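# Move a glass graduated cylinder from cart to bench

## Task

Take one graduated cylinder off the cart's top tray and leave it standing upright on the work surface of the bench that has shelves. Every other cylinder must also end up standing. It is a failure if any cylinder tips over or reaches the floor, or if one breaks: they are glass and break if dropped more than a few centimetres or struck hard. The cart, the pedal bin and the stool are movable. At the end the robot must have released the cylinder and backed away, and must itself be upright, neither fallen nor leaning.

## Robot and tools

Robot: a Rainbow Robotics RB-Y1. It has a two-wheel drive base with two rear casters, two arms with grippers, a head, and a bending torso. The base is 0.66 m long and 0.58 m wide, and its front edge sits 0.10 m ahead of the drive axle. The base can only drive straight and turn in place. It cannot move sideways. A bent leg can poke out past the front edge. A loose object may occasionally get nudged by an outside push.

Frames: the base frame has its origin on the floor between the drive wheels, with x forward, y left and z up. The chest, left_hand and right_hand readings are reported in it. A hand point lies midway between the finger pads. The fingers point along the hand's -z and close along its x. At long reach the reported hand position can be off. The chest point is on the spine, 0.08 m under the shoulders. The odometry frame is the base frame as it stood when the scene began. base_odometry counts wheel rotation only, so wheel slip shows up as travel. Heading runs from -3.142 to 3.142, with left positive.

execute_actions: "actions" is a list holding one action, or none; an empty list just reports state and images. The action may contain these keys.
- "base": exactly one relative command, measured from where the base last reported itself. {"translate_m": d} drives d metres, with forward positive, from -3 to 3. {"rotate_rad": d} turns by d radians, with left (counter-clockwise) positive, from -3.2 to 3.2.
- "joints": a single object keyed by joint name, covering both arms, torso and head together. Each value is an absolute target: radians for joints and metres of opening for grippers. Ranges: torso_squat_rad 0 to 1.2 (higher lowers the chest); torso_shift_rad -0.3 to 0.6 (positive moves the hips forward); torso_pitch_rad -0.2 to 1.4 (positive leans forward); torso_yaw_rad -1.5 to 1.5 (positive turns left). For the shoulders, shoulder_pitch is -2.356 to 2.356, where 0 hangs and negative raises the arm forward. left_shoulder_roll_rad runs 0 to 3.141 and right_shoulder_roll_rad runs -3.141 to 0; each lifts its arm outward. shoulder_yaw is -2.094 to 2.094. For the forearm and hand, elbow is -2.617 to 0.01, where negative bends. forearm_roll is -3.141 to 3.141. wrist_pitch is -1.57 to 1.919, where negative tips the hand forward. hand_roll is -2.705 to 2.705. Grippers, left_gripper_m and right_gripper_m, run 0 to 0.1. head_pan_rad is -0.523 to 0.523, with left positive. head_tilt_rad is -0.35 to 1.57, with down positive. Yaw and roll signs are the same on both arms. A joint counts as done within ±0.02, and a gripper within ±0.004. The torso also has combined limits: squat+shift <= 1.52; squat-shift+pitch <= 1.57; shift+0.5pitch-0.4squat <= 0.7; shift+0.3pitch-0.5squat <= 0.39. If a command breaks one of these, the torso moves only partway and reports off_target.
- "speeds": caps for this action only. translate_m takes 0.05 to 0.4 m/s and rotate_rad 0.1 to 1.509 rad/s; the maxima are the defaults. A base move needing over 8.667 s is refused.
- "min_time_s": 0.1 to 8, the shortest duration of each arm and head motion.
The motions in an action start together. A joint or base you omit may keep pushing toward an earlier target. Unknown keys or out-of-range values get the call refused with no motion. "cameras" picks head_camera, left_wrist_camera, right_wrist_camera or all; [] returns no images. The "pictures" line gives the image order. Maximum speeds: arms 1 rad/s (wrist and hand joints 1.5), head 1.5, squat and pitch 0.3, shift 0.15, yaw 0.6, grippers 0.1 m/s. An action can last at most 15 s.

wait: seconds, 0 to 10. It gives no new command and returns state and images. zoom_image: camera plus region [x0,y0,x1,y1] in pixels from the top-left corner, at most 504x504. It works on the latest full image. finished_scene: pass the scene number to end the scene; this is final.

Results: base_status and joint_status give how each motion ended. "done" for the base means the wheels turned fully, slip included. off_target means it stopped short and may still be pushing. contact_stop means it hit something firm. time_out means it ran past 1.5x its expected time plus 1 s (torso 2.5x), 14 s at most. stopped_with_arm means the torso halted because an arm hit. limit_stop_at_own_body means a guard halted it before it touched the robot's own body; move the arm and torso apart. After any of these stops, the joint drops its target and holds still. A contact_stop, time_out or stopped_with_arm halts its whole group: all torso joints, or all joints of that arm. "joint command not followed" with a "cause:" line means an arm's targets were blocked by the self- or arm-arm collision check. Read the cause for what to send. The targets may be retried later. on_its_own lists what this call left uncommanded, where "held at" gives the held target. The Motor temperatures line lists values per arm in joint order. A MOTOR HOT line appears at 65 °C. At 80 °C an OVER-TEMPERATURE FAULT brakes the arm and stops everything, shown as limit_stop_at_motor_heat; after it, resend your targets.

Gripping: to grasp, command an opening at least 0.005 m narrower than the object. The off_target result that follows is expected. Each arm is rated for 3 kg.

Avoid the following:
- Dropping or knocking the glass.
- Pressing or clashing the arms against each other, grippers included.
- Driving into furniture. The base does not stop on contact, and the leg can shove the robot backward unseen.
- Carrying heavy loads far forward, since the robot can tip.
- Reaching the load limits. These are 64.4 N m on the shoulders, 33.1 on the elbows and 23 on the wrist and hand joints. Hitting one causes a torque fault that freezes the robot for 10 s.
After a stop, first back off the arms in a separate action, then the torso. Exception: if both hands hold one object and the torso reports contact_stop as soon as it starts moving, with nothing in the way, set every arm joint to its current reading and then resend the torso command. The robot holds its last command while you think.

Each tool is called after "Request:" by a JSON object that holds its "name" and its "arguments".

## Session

Request:
{"name": "execute_actions", "arguments": {"actions": []}}

Scene clock: 0.00 s.
Motor temperatures (°C, as the motors report them): left_arm=[31 31 29 30 37 31 32] | right_arm=[30 26 32 32 32 34 39]
base_odometry: x=+0.000 y=+0.000 heading=+0.000 (m, m, rad; odometry frame)
base_status: not commanded
joint_positions: torso_squat_rad=+0.350 torso_shift_rad=-0.001 torso_pitch_rad=+0.000 torso_yaw_rad=+0.000 left_shoulder_pitch_rad=+0.045 left_shoulder_roll_rad=+0.051 left_shoulder_yaw_rad=+0.007 left_elbow_rad=-0.217 left_forearm_roll_rad=+0.028 left_wrist_pitch_rad=+0.036 left_hand_roll_rad=-0.020 left_gripper_m=+0.101 right_shoulder_pitch_rad=+0.019 right_shoulder_roll_rad=-0.022 right_shoulder_yaw_rad=-0.019 right_elbow_rad=-0.139 right_forearm_roll_rad=-0.021 right_wrist_pitch_rad=+0.022 right_hand_roll_rad=+0.048 right_gripper_m=+0.100 head_pan_rad=-0.001 head_tilt_rad=+0.401
joint_status: not commanded
chest: x=-0.2285 y=-0.0003 z=+1.2475 quat_wxyz=(+1.000, +0.000, +0.000, +0.000) (m; base frame)
left_hand: x=-0.1637 y=+0.2604 z=+0.5657 quat_wxyz=(+0.997, +0.026, -0.069, +0.013) (m; base frame)
right_hand: x=-0.1797 y=-0.2387 z=+0.5639 quat_wxyz=(+0.999, -0.012, -0.049, +0.002) (m; base frame)
pictures: head_camera, left_wrist_camera, right_wrist_camera
Images, in order (width x height): head_camera 896x504, left_wrist_camera 644x364, right_wrist_camera 644x364.

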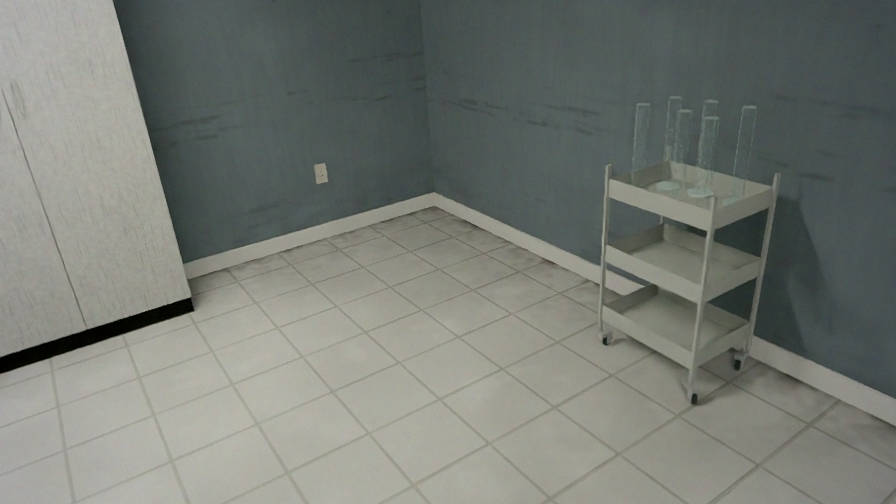

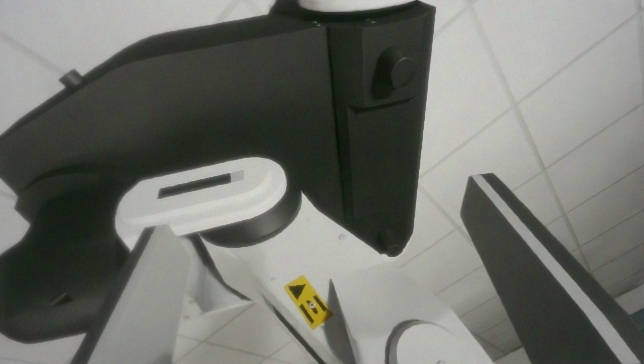

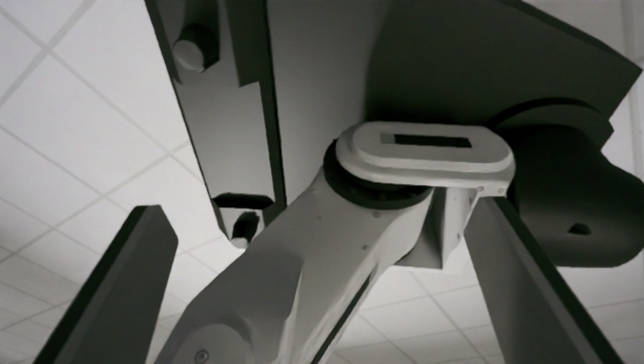

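Request:
{"name": "zoom_image", "arguments": {"camera": "head_camera", "region": [580, 80, 800, 300]}}

Request:
{"name": "execute_actions", "arguments": {"actions": [{"joints": {"head_pan_rad": 0.52, "head_tilt_rad": 0.3, "torso_yaw_rad": 0.6}}], "cameras": ["head_camera"]}}

Request:
{"name": "execute_actions", "arguments": {"actions": [{"joints": {"head_pan_rad": -0.52, "head_tilt_rad": 0.3, "torso_yaw_rad": -0.9}}], "cameras": ["head_camera"]}}

Region (580, 80, 800, 300) of head_camera's 896x504 image, scaled by 2.291, with more detail than that image has.

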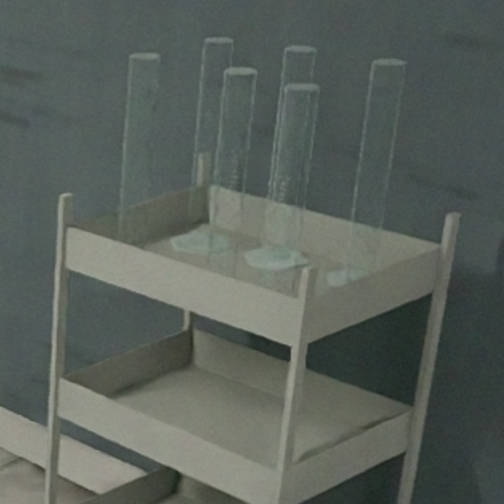

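Scene clock: 2.60 s.
Motor temperatures (°C, as the motors report them): left_arm=[31 31 29 30 37 31 32] | right_arm=[30 26 32 32 32 34 39]
base_odometry: x=+0.000 y=+0.000 heading=+0.000 (m, m, rad; odometry frame)
base_status: not commanded
joint_positions: torso_squat_rad=+0.350 torso_shift_rad=-0.001 torso_pitch_rad=+0.000 torso_yaw_rad=+0.600 left_shoulder_pitch_rad=+0.045 left_shoulder_roll_rad=+0.051 left_shoulder_yaw_rad=+0.007 left_elbow_rad=-0.217 left_forearm_roll_rad=+0.028 left_wrist_pitch_rad=+0.036 left_hand_roll_rad=-0.020 left_gripper_m=+0.101 right_shoulder_pitch_rad=+0.019 right_shoulder_roll_rad=-0.022 right_shoulder_yaw_rad=-0.019 right_elbow_rad=-0.139 right_forearm_roll_rad=-0.021 right_wrist_pitch_rad=+0.022 right_hand_roll_rad=+0.048 right_gripper_m=+0.100 head_pan_rad=+0.520 head_tilt_rad=+0.300
joint_status: all done
chest: x=-0.2285 y=-0.0003 z=+1.2475 quat_wxyz=(+0.955, +0.000, +0.000, +0.296) (m; base frame)
left_hand: x=-0.3221 y=+0.2513 z=+0.5657 quat_wxyz=(+0.949, +0.045, -0.059, +0.307) (m; base frame)
right_hand: x=-0.0536 y=-0.1696 z=+0.5639 quat_wxyz=(+0.954, +0.003, -0.051, +0.297) (m; base frame)
pictures: head_camera
Images, in order (width x height): head_camera 896x504.

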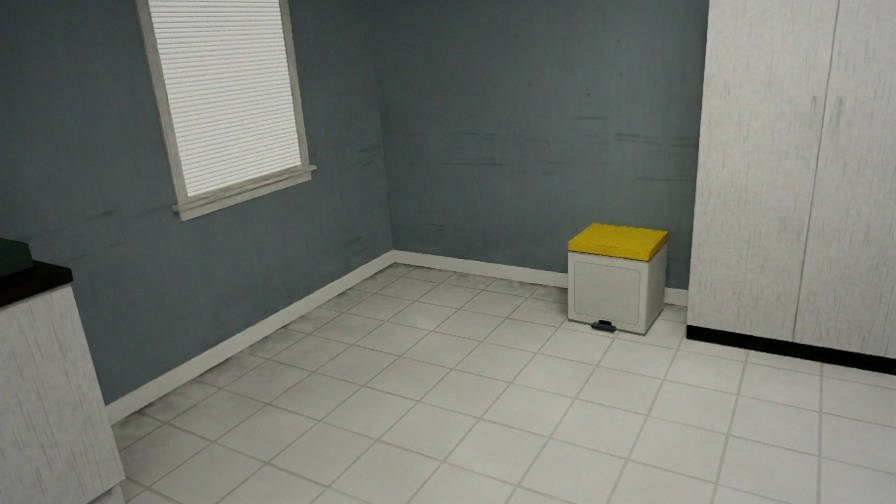

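Scene clock: 5.93 s.
Motor temperatures (°C, as the motors report them): left_arm=[31 31 29 30 37 31 32] | right_arm=[30 26 32 32 32 34 39]
base_odometry: x=+0.000 y=+0.000 heading=+0.000 (m, m, rad; odometry frame)
base_status: not commanded
joint_positions: torso_squat_rad=+0.350 torso_shift_rad=-0.001 torso_pitch_rad=+0.000 torso_yaw_rad=-0.900 left_shoulder_pitch_rad=+0.045 left_shoulder_roll_rad=+0.051 left_shoulder_yaw_rad=+0.007 left_elbow_rad=-0.217 left_forearm_roll_rad=+0.028 left_wrist_pitch_rad=+0.036 left_hand_roll_rad=-0.020 left_gripper_m=+0.101 right_shoulder_pitch_rad=+0.019 right_shoulder_roll_rad=-0.022 right_shoulder_yaw_rad=-0.019 right_elbow_rad=-0.138 right_forearm_roll_rad=-0.021 right_wrist_pitch_rad=+0.022 right_hand_roll_rad=+0.048 right_gripper_m=+0.100 head_pan_rad=-0.520 head_tilt_rad=+0.300
joint_status: all done
chest: x=-0.2285 y=-0.0003 z=+1.2475 quat_wxyz=(+0.900, +0.000, +0.000, -0.435) (m; base frame)
left_hand: x=+0.0161 y=+0.1112 z=+0.5658 quat_wxyz=(+0.903, -0.007, -0.074, -0.423) (m; base frame)
right_hand: x=-0.3850 y=-0.1863 z=+0.5638 quat_wxyz=(+0.900, -0.032, -0.039, -0.433) (m; base frame)
pictures: head_camera
Images, in order (width x height): head_camera 896x504.

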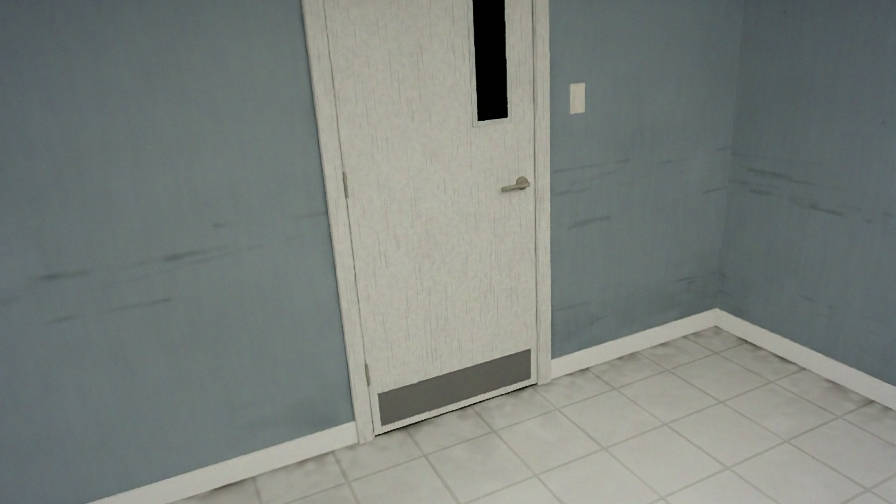

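Request:
{"name": "execute_actions", "arguments": {"actions": [{"base": {"rotate_rad": -0.28}, "joints": {"right_shoulder_pitch_rad": -0.441, "right_shoulder_roll_rad": -0.349, "right_shoulder_yaw_rad": 0.0, "right_elbow_rad": -1.080, "right_forearm_roll_rad": 0.0, "right_wrist_pitch_rad": -0.05, "right_hand_roll_rad": 1.222, "torso_squat_rad": 0.8, "torso_yaw_rad": 0.0, "head_tilt_rad": 0.5, "head_pan_rad": -0.3}}], "cameras": ["head_camera"]}}

Request:
{"name": "execute_actions", "arguments": {"actions": [{"base": {"translate_m": 1.15}}], "cameras": ["head_camera", "right_wrist_camera"]}}

Scene clock: 10.87 s.
Motor temperatures (°C, as the motors report them): left_arm=[31 31 29 30 37 31 32] | right_arm=[30 26 32 32 32 34 39]
base_odometry: x=+0.000 y=+0.000 heading=-0.280 (m, m, rad; odometry frame)
base_status: done
joint_positions: torso_squat_rad=+0.800 torso_shift_rad=-0.001 torso_pitch_rad=+0.000 torso_yaw_rad=+0.000 left_shoulder_pitch_rad=+0.045 left_shoulder_roll_rad=+0.051 left_shoulder_yaw_rad=+0.007 left_elbow_rad=-0.217 left_forearm_roll_rad=+0.028 left_wrist_pitch_rad=+0.036 left_hand_roll_rad=-0.020 left_gripper_m=+0.101 right_shoulder_pitch_rad=-0.441 right_shoulder_roll_rad=-0.349 right_shoulder_yaw_rad=+0.000 right_elbow_rad=-1.080 right_forearm_roll_rad=+0.000 right_wrist_pitch_rad=-0.050 right_hand_roll_rad=+1.222 right_gripper_m=+0.100 head_pan_rad=-0.300 head_tilt_rad=+0.500
joint_status: all done
chest: x=-0.2284 y=-0.0002 z=+1.0776 quat_wxyz=(+1.000, +0.000, +0.000, +0.000) (m; base frame)
left_hand: x=-0.1636 y=+0.2605 z=+0.3958 quat_wxyz=(+0.997, +0.026, -0.069, +0.012) (m; base frame)
right_hand: x=+0.4024 y=-0.3158 z=+0.8951 quat_wxyz=(+0.500, -0.500, -0.500, +0.500) (m; base frame)
pictures: head_camera
Images, in order (width x height): head_camera 896x504.

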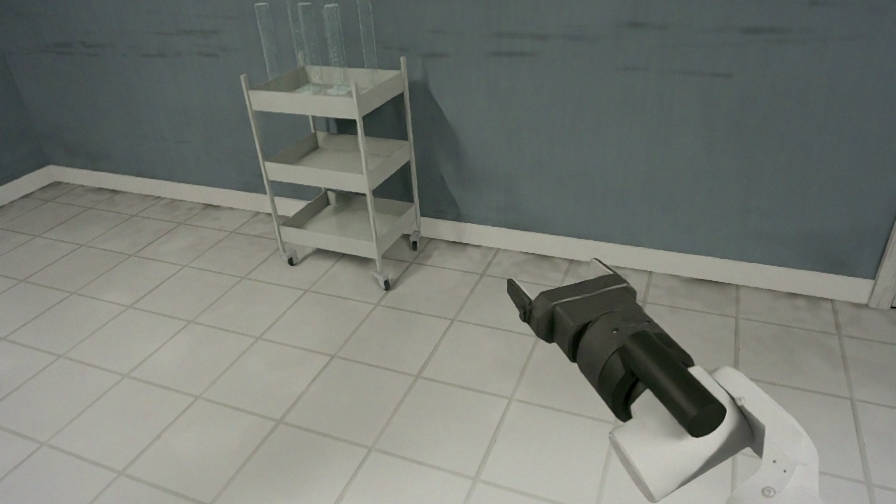

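Scene clock: 15.23 s.
Motor temperatures (°C, as the motors report them): left_arm=[31 31 29 30 37 31 32] | right_arm=[30 26 32 32 32 34 39]
base_odometry: x=+1.105 y=-0.318 heading=-0.280 (m, m, rad; odometry frame)
base_status: done
joint_positions: torso_squat_rad=+0.800 torso_shift_rad=-0.001 torso_pitch_rad=+0.000 torso_yaw_rad=+0.000 left_shoulder_pitch_rad=+0.045 left_shoulder_roll_rad=+0.051 left_shoulder_yaw_rad=+0.007 left_elbow_rad=-0.217 left_forearm_roll_rad=+0.028 left_wrist_pitch_rad=+0.036 left_hand_roll_rad=-0.020 left_gripper_m=+0.101 right_shoulder_pitch_rad=-0.441 right_shoulder_roll_rad=-0.349 right_shoulder_yaw_rad=+0.000 right_elbow_rad=-1.080 right_forearm_roll_rad=+0.000 right_wrist_pitch_rad=-0.050 right_hand_roll_rad=+1.222 right_gripper_m=+0.100 head_pan_rad=-0.300 head_tilt_rad=+0.500
joint_status: not commanded
chest: x=-0.2284 y=-0.0002 z=+1.0776 quat_wxyz=(+1.000, +0.000, +0.000, +0.000) (m; base frame)
left_hand: x=-0.1636 y=+0.2605 z=+0.3958 quat_wxyz=(+0.997, +0.026, -0.069, +0.012) (m; base frame)
right_hand: x=+0.4024 y=-0.3158 z=+0.8949 quat_wxyz=(+0.500, -0.500, -0.500, +0.500) (m; base frame)
pictures: head_camera, right_wrist_camera
Images, in order (width x height): head_camera 896x504, right_wrist_camera 644x364.

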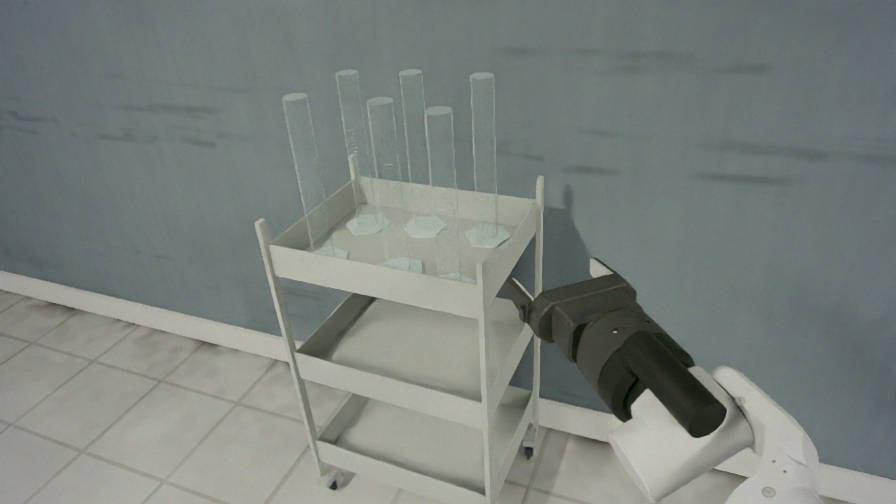

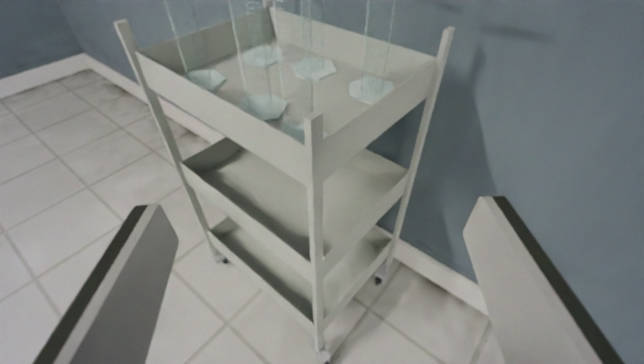

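Request:
{"name": "execute_actions", "arguments": {"actions": [{"base": {"rotate_rad": 0.04}, "speeds": {"rotate_rad": 0.15}}], "cameras": []}}

Request:
{"name": "execute_actions", "arguments": {"actions": [{"base": {"translate_m": 0.2}, "speeds": {"translate_m": 0.2}}], "cameras": ["head_camera", "right_wrist_camera"]}}

Scene clock: 17.13 s.
Motor temperatures (°C, as the motors report them): left_arm=[31 31 29 30 37 31 32] | right_arm=[30 26 32 32 32 34 39]
base_odometry: x=+1.105 y=-0.318 heading=-0.241 (m, m, rad; odometry frame)
base_status: done
joint_positions: torso_squat_rad=+0.800 torso_shift_rad=-0.001 torso_pitch_rad=+0.000 torso_yaw_rad=+0.000 left_shoulder_pitch_rad=+0.045 left_shoulder_roll_rad=+0.051 left_shoulder_yaw_rad=+0.007 left_elbow_rad=-0.217 left_forearm_roll_rad=+0.028 left_wrist_pitch_rad=+0.036 left_hand_roll_rad=-0.020 left_gripper_m=+0.101 right_shoulder_pitch_rad=-0.441 right_shoulder_roll_rad=-0.349 right_shoulder_yaw_rad=+0.000 right_elbow_rad=-1.080 right_forearm_roll_rad=+0.000 right_wrist_pitch_rad=-0.050 right_hand_roll_rad=+1.222 right_gripper_m=+0.100 head_pan_rad=-0.300 head_tilt_rad=+0.500
joint_status: not commanded
chest: x=-0.2284 y=-0.0002 z=+1.0776 quat_wxyz=(+1.000, +0.000, +0.000, +0.000) (m; base frame)
left_hand: x=-0.1636 y=+0.2605 z=+0.3959 quat_wxyz=(+0.997, +0.026, -0.069, +0.012) (m; base frame)
right_hand: x=+0.4024 y=-0.3159 z=+0.8949 quat_wxyz=(+0.500, -0.500, -0.500, +0.500) (m; base frame)
pictures: none
No camera images: the call's "cameras" was empty. Leave "cameras" out to get every camera's image.

Scene clock: 19.20 s.
Motor temperatures (°C, as the motors report them): left_arm=[31 31 29 30 37 31 32] | right_arm=[30 26 32 32 32 34 39]
base_odometry: x=+1.300 y=-0.365 heading=-0.241 (m, m, rad; odometry frame)
base_status: done
joint_positions: torso_squat_rad=+0.800 torso_shift_rad=-0.001 torso_pitch_rad=+0.000 torso_yaw_rad=+0.000 left_shoulder_pitch_rad=+0.045 left_shoulder_roll_rad=+0.051 left_shoulder_yaw_rad=+0.007 left_elbow_rad=-0.217 left_forearm_roll_rad=+0.028 left_wrist_pitch_rad=+0.036 left_hand_roll_rad=-0.020 left_gripper_m=+0.101 right_shoulder_pitch_rad=-0.441 right_shoulder_roll_rad=-0.349 right_shoulder_yaw_rad=+0.000 right_elbow_rad=-1.080 right_forearm_roll_rad=+0.000 right_wrist_pitch_rad=-0.050 right_hand_roll_rad=+1.222 right_gripper_m=+0.100 head_pan_rad=-0.300 head_tilt_rad=+0.500
joint_status: not commanded
chest: x=-0.2284 y=-0.0002 z=+1.0776 quat_wxyz=(+1.000, +0.000, +0.000, +0.000) (m; base frame)
left_hand: x=-0.1635 y=+0.2605 z=+0.3959 quat_wxyz=(+0.997, +0.026, -0.069, +0.012) (m; base frame)
right_hand: x=+0.4023 y=-0.3159 z=+0.8949 quat_wxyz=(+0.500, -0.500, -0.500, +0.500) (m; base frame)
pictures: head_camera, right_wrist_camera
Images, in order (width x height): head_camera 896x504, right_wrist_camera 644x364.

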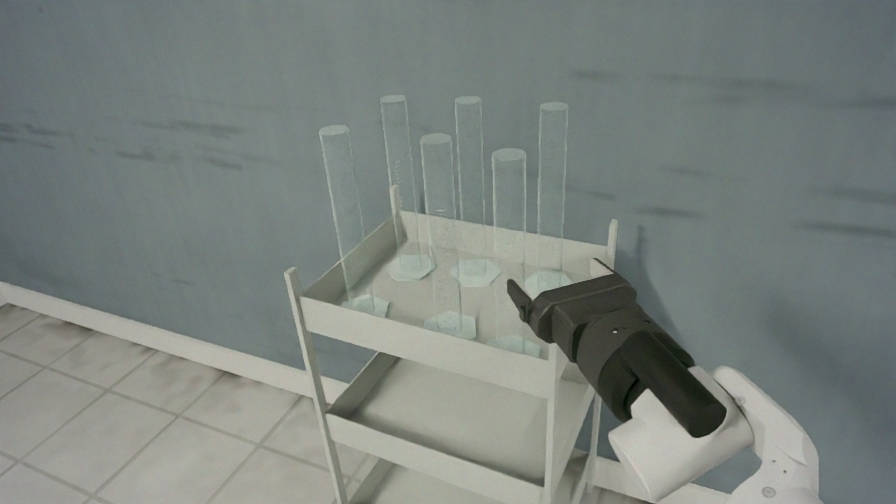

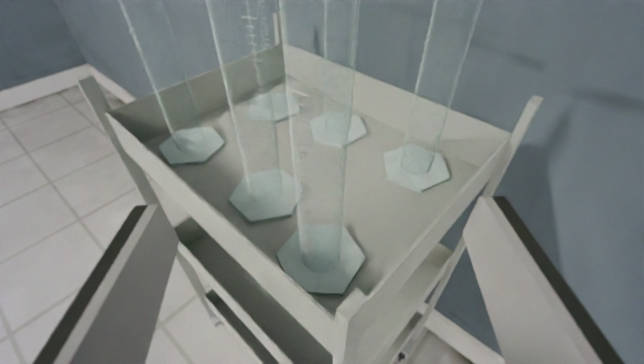

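Request:
{"name": "zoom_image", "arguments": {"camera": "right_wrist_camera", "region": [120, 0, 520, 364]}}

Region (120, 0, 520, 364) of right_wrist_camera's 644x364 image, scaled by 1.260, with more detail than that image has; it fills the top 459 rows of this view, and the rest is white.

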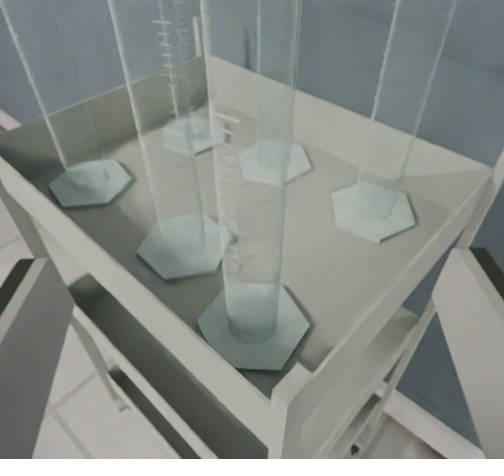

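Request:
{"name": "execute_actions", "arguments": {"actions": [{"base": {"translate_m": 0.115}, "speeds": {"translate_m": 0.1}}], "cameras": ["head_camera", "right_wrist_camera"]}}

Scene clock: 21.70 s.
Motor temperatures (°C, as the motors report them): left_arm=[31 31 29 30 37 31 32] | right_arm=[30 26 32 32 32 34 39]
base_odometry: x=+1.411 y=-0.393 heading=-0.240 (m, m, rad; odometry frame)
base_status: done
joint_positions: torso_squat_rad=+0.800 torso_shift_rad=-0.001 torso_pitch_rad=+0.000 torso_yaw_rad=+0.000 left_shoulder_pitch_rad=+0.045 left_shoulder_roll_rad=+0.051 left_shoulder_yaw_rad=+0.007 left_elbow_rad=-0.217 left_forearm_roll_rad=+0.028 left_wrist_pitch_rad=+0.036 left_hand_roll_rad=-0.020 left_gripper_m=+0.101 right_shoulder_pitch_rad=-0.441 right_shoulder_roll_rad=-0.349 right_shoulder_yaw_rad=+0.000 right_elbow_rad=-1.080 right_forearm_roll_rad=+0.000 right_wrist_pitch_rad=-0.050 right_hand_roll_rad=+1.222 right_gripper_m=+0.100 head_pan_rad=-0.300 head_tilt_rad=+0.500
joint_status: not commanded
chest: x=-0.2284 y=-0.0002 z=+1.0776 quat_wxyz=(+1.000, +0.000, +0.000, +0.000) (m; base frame)
left_hand: x=-0.1635 y=+0.2605 z=+0.3959 quat_wxyz=(+0.997, +0.026, -0.069, +0.012) (m; base frame)
right_hand: x=+0.4023 y=-0.3159 z=+0.8949 quat_wxyz=(+0.500, -0.500, -0.500, +0.500) (m; base frame)
pictures: head_camera, right_wrist_camera
Images, in order (width x height): head_camera 896x504, right_wrist_camera 644x364.

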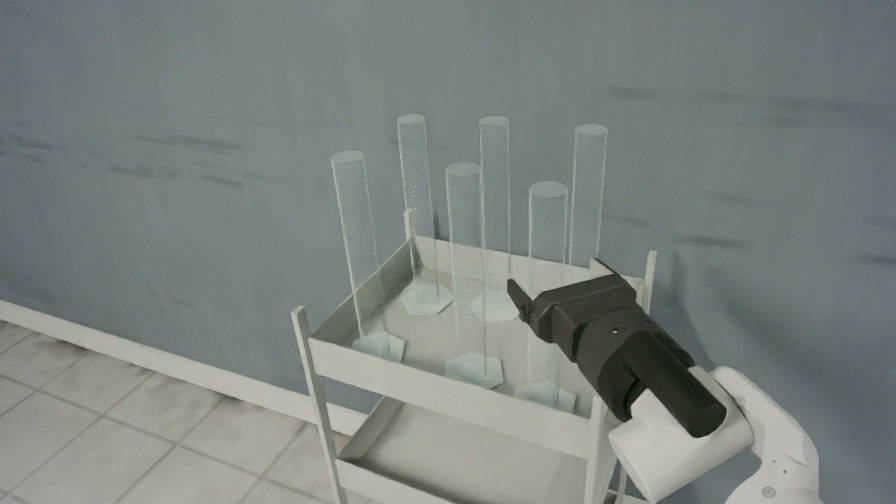

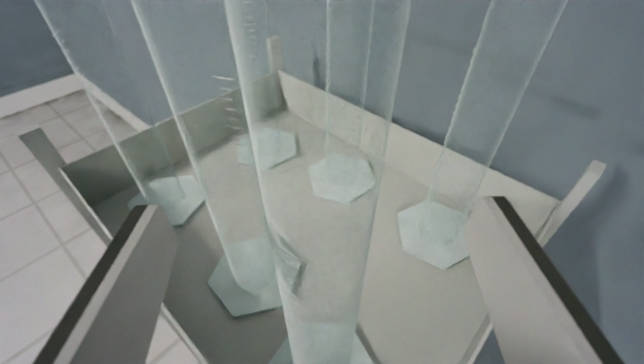

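Request:
{"name": "zoom_image", "arguments": {"camera": "right_wrist_camera", "region": [120, 0, 520, 364]}}

Region (120, 0, 520, 364) of right_wrist_camera's 644x364 image, scaled by 1.260, with more detail than that image has; it fills the top 459 rows of this view, and the rest is white.

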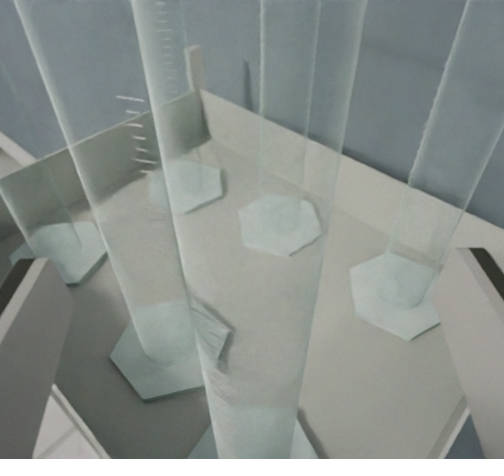

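Request:
{"name": "execute_actions", "arguments": {"actions": [{"base": {"translate_m": 0.034}, "speeds": {"translate_m": 0.05}}], "cameras": ["head_camera", "right_wrist_camera"]}}

Scene clock: 25.23 s.
Motor temperatures (°C, as the motors report them): left_arm=[31 31 29 30 37 31 32] | right_arm=[30 26 32 32 32 34 39]
base_odometry: x=+1.445 y=-0.401 heading=-0.240 (m, m, rad; odometry frame)
base_status: done
joint_positions: torso_squat_rad=+0.800 torso_shift_rad=-0.001 torso_pitch_rad=+0.000 torso_yaw_rad=+0.000 left_shoulder_pitch_rad=+0.045 left_shoulder_roll_rad=+0.051 left_shoulder_yaw_rad=+0.007 left_elbow_rad=-0.217 left_forearm_roll_rad=+0.028 left_wrist_pitch_rad=+0.036 left_hand_roll_rad=-0.020 left_gripper_m=+0.101 right_shoulder_pitch_rad=-0.441 right_shoulder_roll_rad=-0.349 right_shoulder_yaw_rad=+0.000 right_elbow_rad=-1.080 right_forearm_roll_rad=+0.000 right_wrist_pitch_rad=-0.050 right_hand_roll_rad=+1.222 right_gripper_m=+0.100 head_pan_rad=-0.300 head_tilt_rad=+0.500
joint_status: not commanded
chest: x=-0.2284 y=-0.0002 z=+1.0776 quat_wxyz=(+1.000, +0.000, +0.000, +0.000) (m; base frame)
left_hand: x=-0.1635 y=+0.2605 z=+0.3959 quat_wxyz=(+0.997, +0.026, -0.069, +0.012) (m; base frame)
right_hand: x=+0.4023 y=-0.3159 z=+0.8949 quat_wxyz=(+0.500, -0.500, -0.500, +0.500) (m; base frame)
pictures: head_camera, right_wrist_camera
Images, in order (width x height): head_camera 896x504, right_wrist_camera 644x364.

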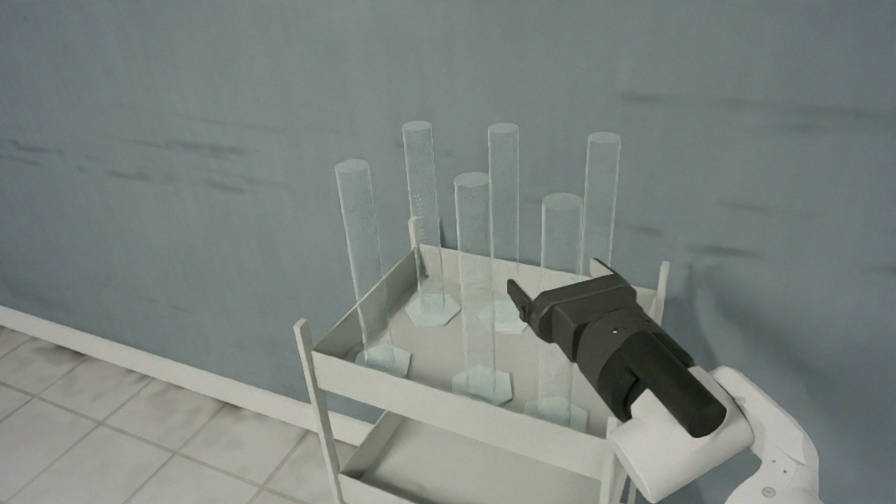

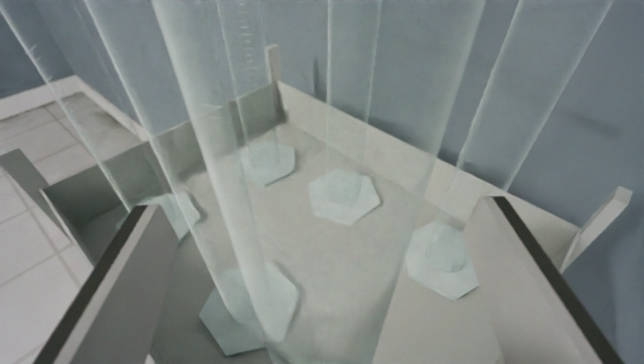

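Request:
{"name": "zoom_image", "arguments": {"camera": "right_wrist_camera", "region": [100, 0, 540, 364]}}

Request:
{"name": "zoom_image", "arguments": {"camera": "head_camera", "region": [460, 170, 720, 430]}}

Region (100, 0, 540, 364) of right_wrist_camera's 644x364 image, scaled by 1.145, with more detail than that image has; it fills the top 417 rows of this view, and the rest is white.

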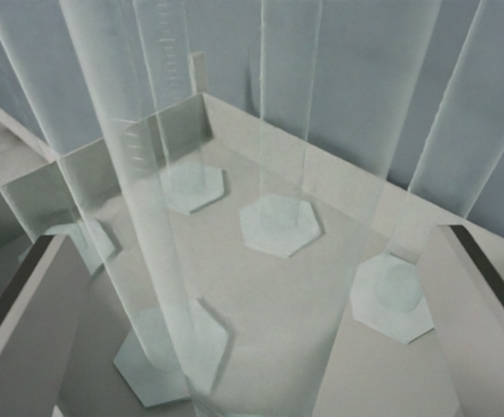

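Region (460, 170, 720, 430) of head_camera's 896x504 image, scaled by 1.938, with more detail than that image has.

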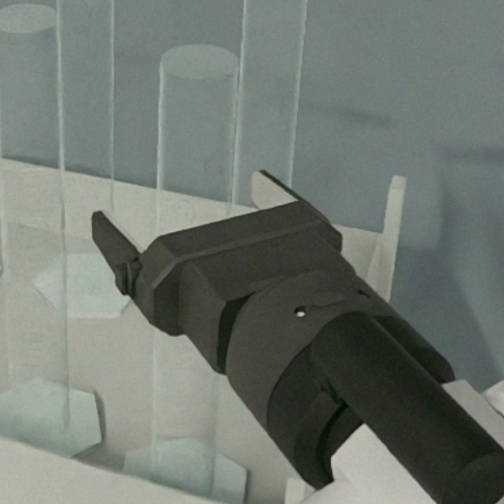

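Request:
{"name": "execute_actions", "arguments": {"actions": [{"joints": {"right_gripper_m": 0.03}}], "cameras": ["head_camera", "right_wrist_camera"]}}

Scene clock: 26.70 s.
Motor temperatures (°C, as the motors report them): left_arm=[31 31 29 30 37 31 32] | right_arm=[30 26 32 32 32 34 39]
base_odometry: x=+1.445 y=-0.401 heading=-0.240 (m, m, rad; odometry frame)
base_status: not commanded
joint_positions: torso_squat_rad=+0.800 torso_shift_rad=-0.001 torso_pitch_rad=+0.000 torso_yaw_rad=+0.000 left_shoulder_pitch_rad=+0.045 left_shoulder_roll_rad=+0.051 left_shoulder_yaw_rad=+0.007 left_elbow_rad=-0.217 left_forearm_roll_rad=+0.028 left_wrist_pitch_rad=+0.036 left_hand_roll_rad=-0.020 left_gripper_m=+0.101 right_shoulder_pitch_rad=-0.441 right_shoulder_roll_rad=-0.349 right_shoulder_yaw_rad=+0.000 right_elbow_rad=-1.080 right_forearm_roll_rad=+0.000 right_wrist_pitch_rad=-0.050 right_hand_roll_rad=+1.222 right_gripper_m=+0.042 head_pan_rad=-0.300 head_tilt_rad=+0.500
joint_status: right_gripper_m off_target (ended at +0.042, target +0.030)
chest: x=-0.2284 y=-0.0002 z=+1.0776 quat_wxyz=(+1.000, +0.000, +0.000, +0.000) (m; base frame)
left_hand: x=-0.1635 y=+0.2605 z=+0.3959 quat_wxyz=(+0.997, +0.026, -0.069, +0.012) (m; base frame)
right_hand: x=+0.4023 y=-0.3159 z=+0.8949 quat_wxyz=(+0.500, -0.500, -0.500, +0.500) (m; base frame)
pictures: head_camera, right_wrist_camera
Images, in order (width x height): head_camera 896x504, right_wrist_camera 644x364.

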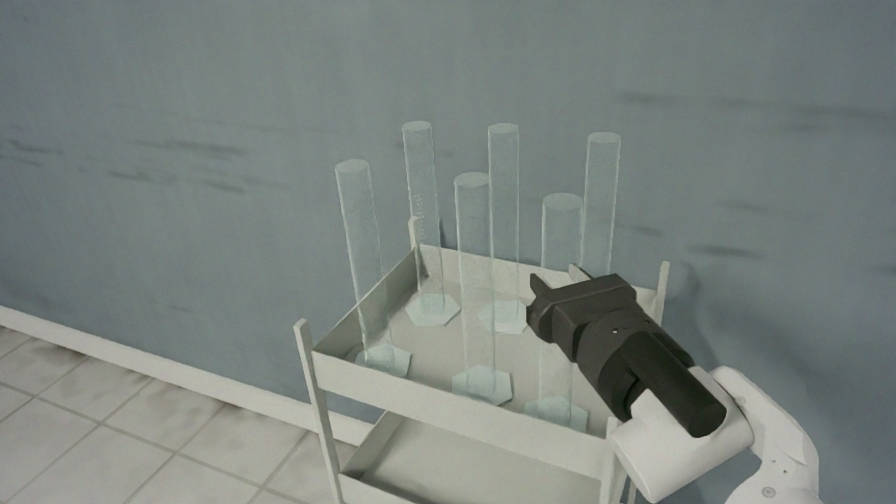

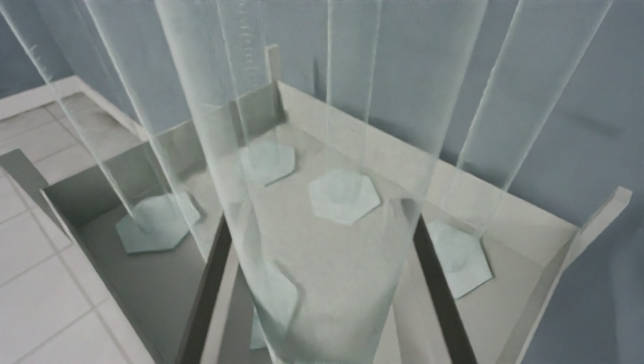

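Gripped. Lifting with the torso.

Request:
{"name": "execute_actions", "arguments": {"actions": [{"joints": {"torso_squat_rad": 0.25}}], "cameras": ["head_camera", "right_wrist_camera"]}}

Scene clock: 29.40 s.
Motor temperatures (°C, as the motors report them): left_arm=[31 31 29 30 37 31 32] | right_arm=[30 26 32 32 32 34 39]
base_odometry: x=+1.445 y=-0.401 heading=-0.240 (m, m, rad; odometry frame)
base_status: not commanded
joint_positions: torso_squat_rad=+0.250 torso_shift_rad=-0.001 torso_pitch_rad=+0.000 torso_yaw_rad=+0.000 left_shoulder_pitch_rad=+0.045 left_shoulder_roll_rad=+0.051 left_shoulder_yaw_rad=+0.007 left_elbow_rad=-0.217 left_forearm_roll_rad=+0.028 left_wrist_pitch_rad=+0.036 left_hand_roll_rad=-0.020 left_gripper_m=+0.101 right_shoulder_pitch_rad=-0.441 right_shoulder_roll_rad=-0.349 right_shoulder_yaw_rad=+0.000 right_elbow_rad=-1.080 right_forearm_roll_rad=+0.000 right_wrist_pitch_rad=-0.050 right_hand_roll_rad=+1.222 right_gripper_m=+0.042 head_pan_rad=-0.300 head_tilt_rad=+0.500
joint_status: all done
chest: x=-0.2284 y=-0.0003 z=+1.2682 quat_wxyz=(+1.000, +0.000, +0.000, +0.000) (m; base frame)
left_hand: x=-0.1637 y=+0.2604 z=+0.5864 quat_wxyz=(+0.997, +0.026, -0.069, +0.012) (m; base frame)
right_hand: x=+0.4022 y=-0.3161 z=+1.0851 quat_wxyz=(+0.500, -0.500, -0.500, +0.500) (m; base frame)
pictures: head_camera, right_wrist_camera
Images, in order (width x height): head_camera 896x504, right_wrist_camera 644x364.

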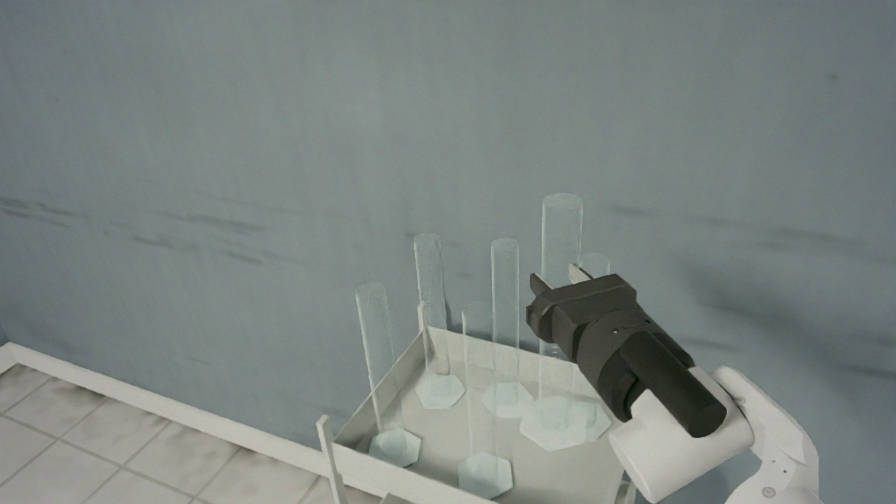

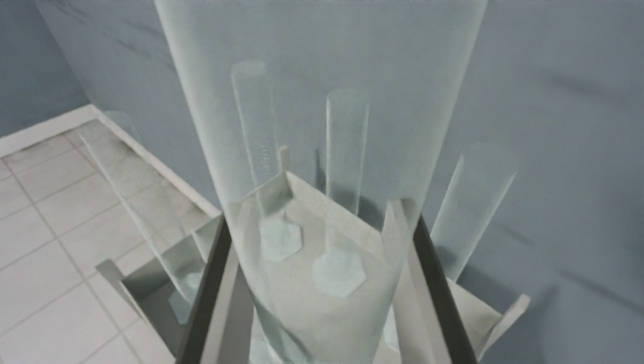

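Request:
{"name": "execute_actions", "arguments": {"actions": [{"base": {"translate_m": -2.4}}], "cameras": []}}

Request:
{"name": "execute_actions", "arguments": {"actions": [{"base": {"rotate_rad": -2.2}, "speeds": {"rotate_rad": 0.8}, "joints": {"head_pan_rad": -0.2, "head_tilt_rad": 0.45}}], "cameras": ["head_camera", "right_wrist_camera"]}}

Scene clock: 38.30 s.
Motor temperatures (°C, as the motors report them): left_arm=[31 31 29 30 37 31 32] | right_arm=[30 26 32 32 32 34 39]
base_odometry: x=-0.887 y=+0.168 heading=-0.239 (m, m, rad; odometry frame)
base_status: done
joint_positions: torso_squat_rad=+0.250 torso_shift_rad=-0.001 torso_pitch_rad=+0.000 torso_yaw_rad=+0.000 left_shoulder_pitch_rad=+0.045 left_shoulder_roll_rad=+0.051 left_shoulder_yaw_rad=+0.007 left_elbow_rad=-0.217 left_forearm_roll_rad=+0.028 left_wrist_pitch_rad=+0.036 left_hand_roll_rad=-0.020 left_gripper_m=+0.101 right_shoulder_pitch_rad=-0.441 right_shoulder_roll_rad=-0.349 right_shoulder_yaw_rad=+0.000 right_elbow_rad=-1.080 right_forearm_roll_rad=+0.000 right_wrist_pitch_rad=-0.050 right_hand_roll_rad=+1.222 right_gripper_m=+0.042 head_pan_rad=-0.300 head_tilt_rad=+0.500
joint_status: not commanded
chest: x=-0.2285 y=-0.0003 z=+1.2682 quat_wxyz=(+1.000, +0.000, +0.000, +0.000) (m; base frame)
left_hand: x=-0.1637 y=+0.2604 z=+0.5864 quat_wxyz=(+0.997, +0.026, -0.069, +0.012) (m; base frame)
right_hand: x=+0.4021 y=-0.3161 z=+1.0851 quat_wxyz=(+0.500, -0.500, -0.500, +0.500) (m; base frame)
pictures: none
No camera images: the call's "cameras" was empty. Leave "cameras" out to get every camera's image.

Scene clock: 42.97 s.
Motor temperatures (°C, as the motors report them): left_arm=[31 31 29 30 37 31 32] | right_arm=[30 26 32 32 32 34 39]
base_odometry: x=-0.887 y=+0.168 heading=-2.438 (m, m, rad; odometry frame)
base_status: done
joint_positions: torso_squat_rad=+0.250 torso_shift_rad=-0.001 torso_pitch_rad=+0.000 torso_yaw_rad=+0.000 left_shoulder_pitch_rad=+0.045 left_shoulder_roll_rad=+0.051 left_shoulder_yaw_rad=+0.007 left_elbow_rad=-0.217 left_forearm_roll_rad=+0.028 left_wrist_pitch_rad=+0.036 left_hand_roll_rad=-0.020 left_gripper_m=+0.101 right_shoulder_pitch_rad=-0.441 right_shoulder_roll_rad=-0.349 right_shoulder_yaw_rad=+0.000 right_elbow_rad=-1.080 right_forearm_roll_rad=+0.000 right_wrist_pitch_rad=-0.050 right_hand_roll_rad=+1.222 right_gripper_m=+0.042 head_pan_rad=-0.200 head_tilt_rad=+0.450
joint_status: all done
chest: x=-0.2285 y=-0.0003 z=+1.2682 quat_wxyz=(+1.000, +0.000, +0.000, +0.000) (m; base frame)
left_hand: x=-0.1637 y=+0.2604 z=+0.5864 quat_wxyz=(+0.997, +0.026, -0.069, +0.012) (m; base frame)
right_hand: x=+0.4021 y=-0.3161 z=+1.0851 quat_wxyz=(+0.500, -0.500, -0.500, +0.500) (m; base frame)
pictures: head_camera, right_wrist_camera
Images, in order (width x height): head_camera 896x504, right_wrist_camera 644x364.

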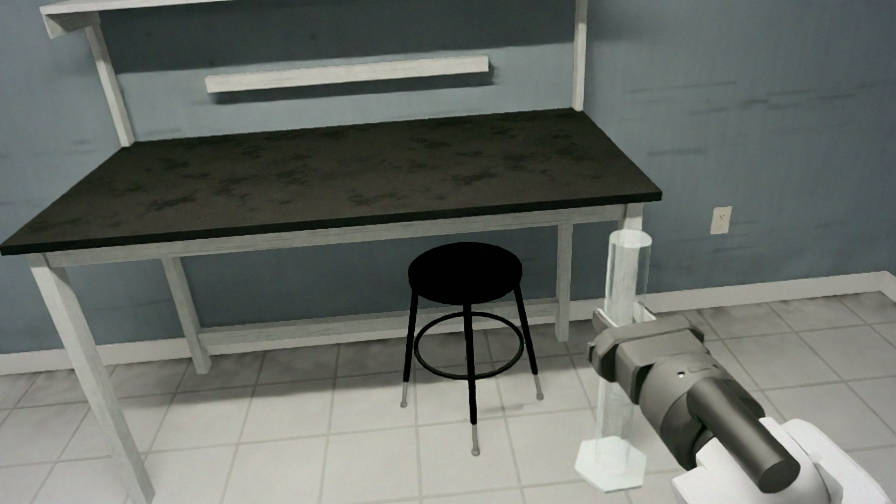

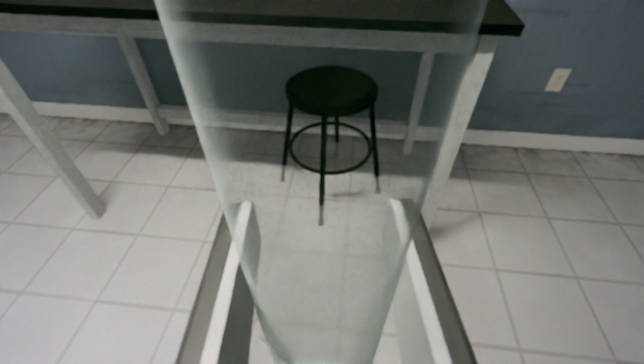

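Request:
{"name": "execute_actions", "arguments": {"actions": [{"base": {"translate_m": 0.65}, "speeds": {"translate_m": 0.3}, "joints": {"torso_squat_rad": 0.1, "right_shoulder_pitch_rad": -0.450, "right_elbow_rad": -1.456, "right_wrist_pitch_rad": 0.335, "head_pan_rad": -0.3, "head_tilt_rad": 0.5}, "min_time_s": 2.5}], "cameras": ["head_camera", "right_wrist_camera"]}}

Scene clock: 47.87 s.
Motor temperatures (°C, as the motors report them): left_arm=[31 31 29 30 37 31 32] | right_arm=[30 26 32 32 32 34 39]
base_odometry: x=-1.383 y=-0.252 heading=-2.439 (m, m, rad; odometry frame)
base_status: done
joint_positions: torso_squat_rad=+0.100 torso_shift_rad=-0.001 torso_pitch_rad=+0.000 torso_yaw_rad=+0.000 left_shoulder_pitch_rad=+0.045 left_shoulder_roll_rad=+0.051 left_shoulder_yaw_rad=+0.007 left_elbow_rad=-0.217 left_forearm_roll_rad=+0.028 left_wrist_pitch_rad=+0.036 left_hand_roll_rad=-0.020 left_gripper_m=+0.101 right_shoulder_pitch_rad=-0.450 right_shoulder_roll_rad=-0.349 right_shoulder_yaw_rad=+0.000 right_elbow_rad=-1.456 right_forearm_roll_rad=+0.000 right_wrist_pitch_rad=+0.335 right_hand_roll_rad=+1.222 right_gripper_m=+0.042 head_pan_rad=-0.300 head_tilt_rad=+0.500
joint_status: all done
chest: x=-0.2284 y=-0.0003 z=+1.2864 quat_wxyz=(+1.000, +0.000, +0.000, +0.000) (m; base frame)
left_hand: x=-0.1637 y=+0.2604 z=+0.6047 quat_wxyz=(+0.997, +0.026, -0.069, +0.012) (m; base frame)
right_hand: x=+0.4021 y=-0.2820 z=+1.1971 quat_wxyz=(+0.500, -0.500, -0.500, +0.500) (m; base frame)
pictures: head_camera, right_wrist_camera
Images, in order (width x height): head_camera 896x504, right_wrist_camera 644x364.

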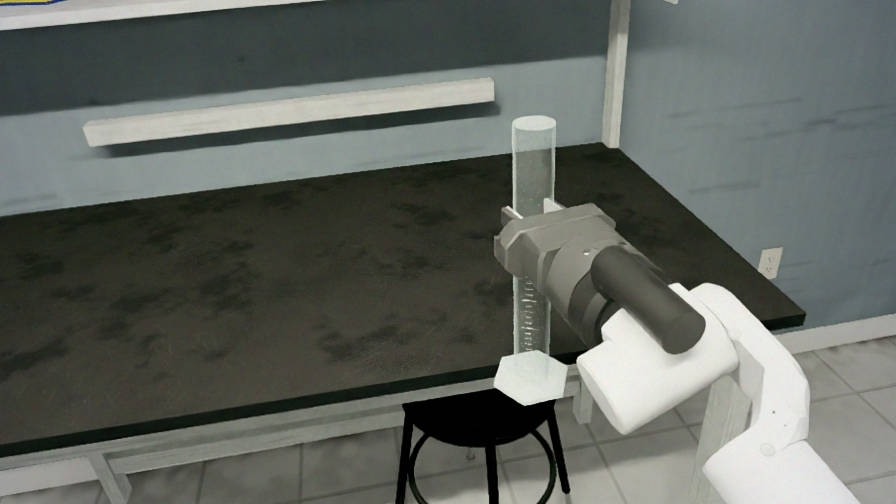

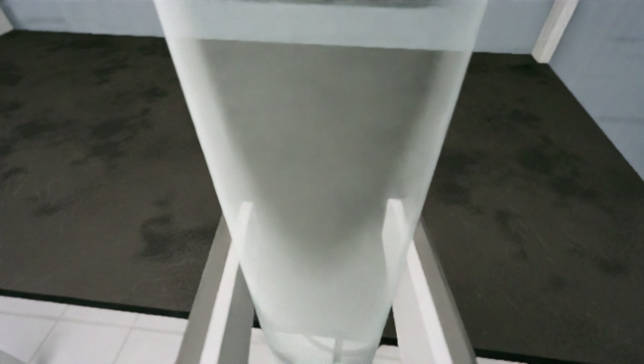

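Request:
{"name": "execute_actions", "arguments": {"actions": [{"base": {"translate_m": 0.36}, "speeds": {"translate_m": 0.2}, "joints": {"head_pan_rad": -0.3, "head_tilt_rad": 0.7}}], "cameras": ["head_camera", "right_wrist_camera"]}}

Scene clock: 52.00 s.
Motor temperatures (°C, as the motors report them): left_arm=[31 31 29 30 37 31 32] | right_arm=[30 26 32 32 32 34 39]
base_odometry: x=-1.658 y=-0.485 heading=-2.439 (m, m, rad; odometry frame)
base_status: done
joint_positions: torso_squat_rad=+0.100 torso_shift_rad=-0.001 torso_pitch_rad=+0.000 torso_yaw_rad=+0.000 left_shoulder_pitch_rad=+0.045 left_shoulder_roll_rad=+0.051 left_shoulder_yaw_rad=+0.007 left_elbow_rad=-0.217 left_forearm_roll_rad=+0.028 left_wrist_pitch_rad=+0.036 left_hand_roll_rad=-0.020 left_gripper_m=+0.101 right_shoulder_pitch_rad=-0.450 right_shoulder_roll_rad=-0.349 right_shoulder_yaw_rad=+0.000 right_elbow_rad=-1.456 right_forearm_roll_rad=+0.000 right_wrist_pitch_rad=+0.335 right_hand_roll_rad=+1.222 right_gripper_m=+0.042 head_pan_rad=-0.300 head_tilt_rad=+0.700
joint_status: all done
chest: x=-0.2284 y=-0.0003 z=+1.2864 quat_wxyz=(+1.000, +0.000, +0.000, +0.000) (m; base frame)
left_hand: x=-0.1637 y=+0.2604 z=+0.6047 quat_wxyz=(+0.997, +0.026, -0.069, +0.012) (m; base frame)
right_hand: x=+0.4021 y=-0.2820 z=+1.1971 quat_wxyz=(+0.500, -0.500, -0.500, +0.500) (m; base frame)
pictures: head_camera, right_wrist_camera
Images, in order (width x height): head_camera 896x504, right_wrist_camera 644x364.

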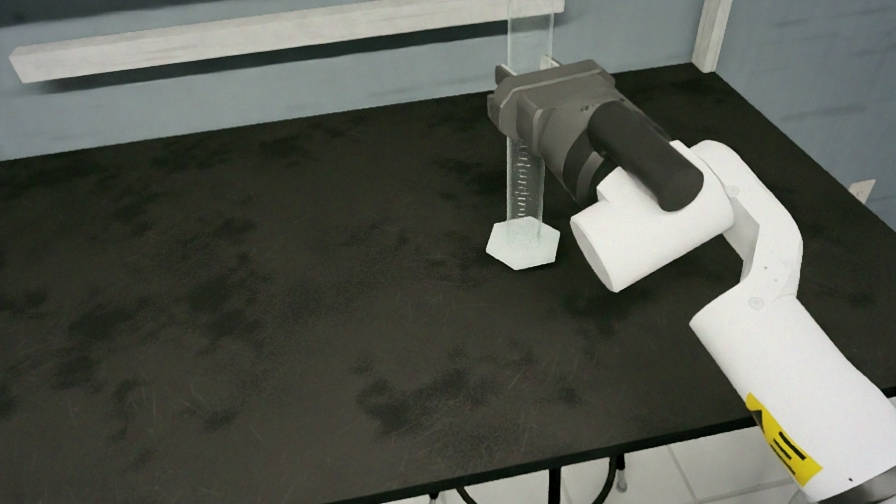

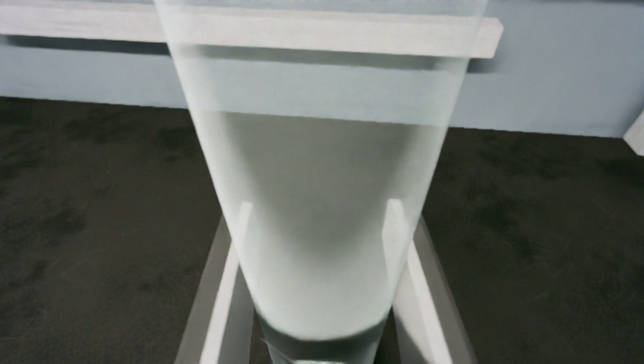

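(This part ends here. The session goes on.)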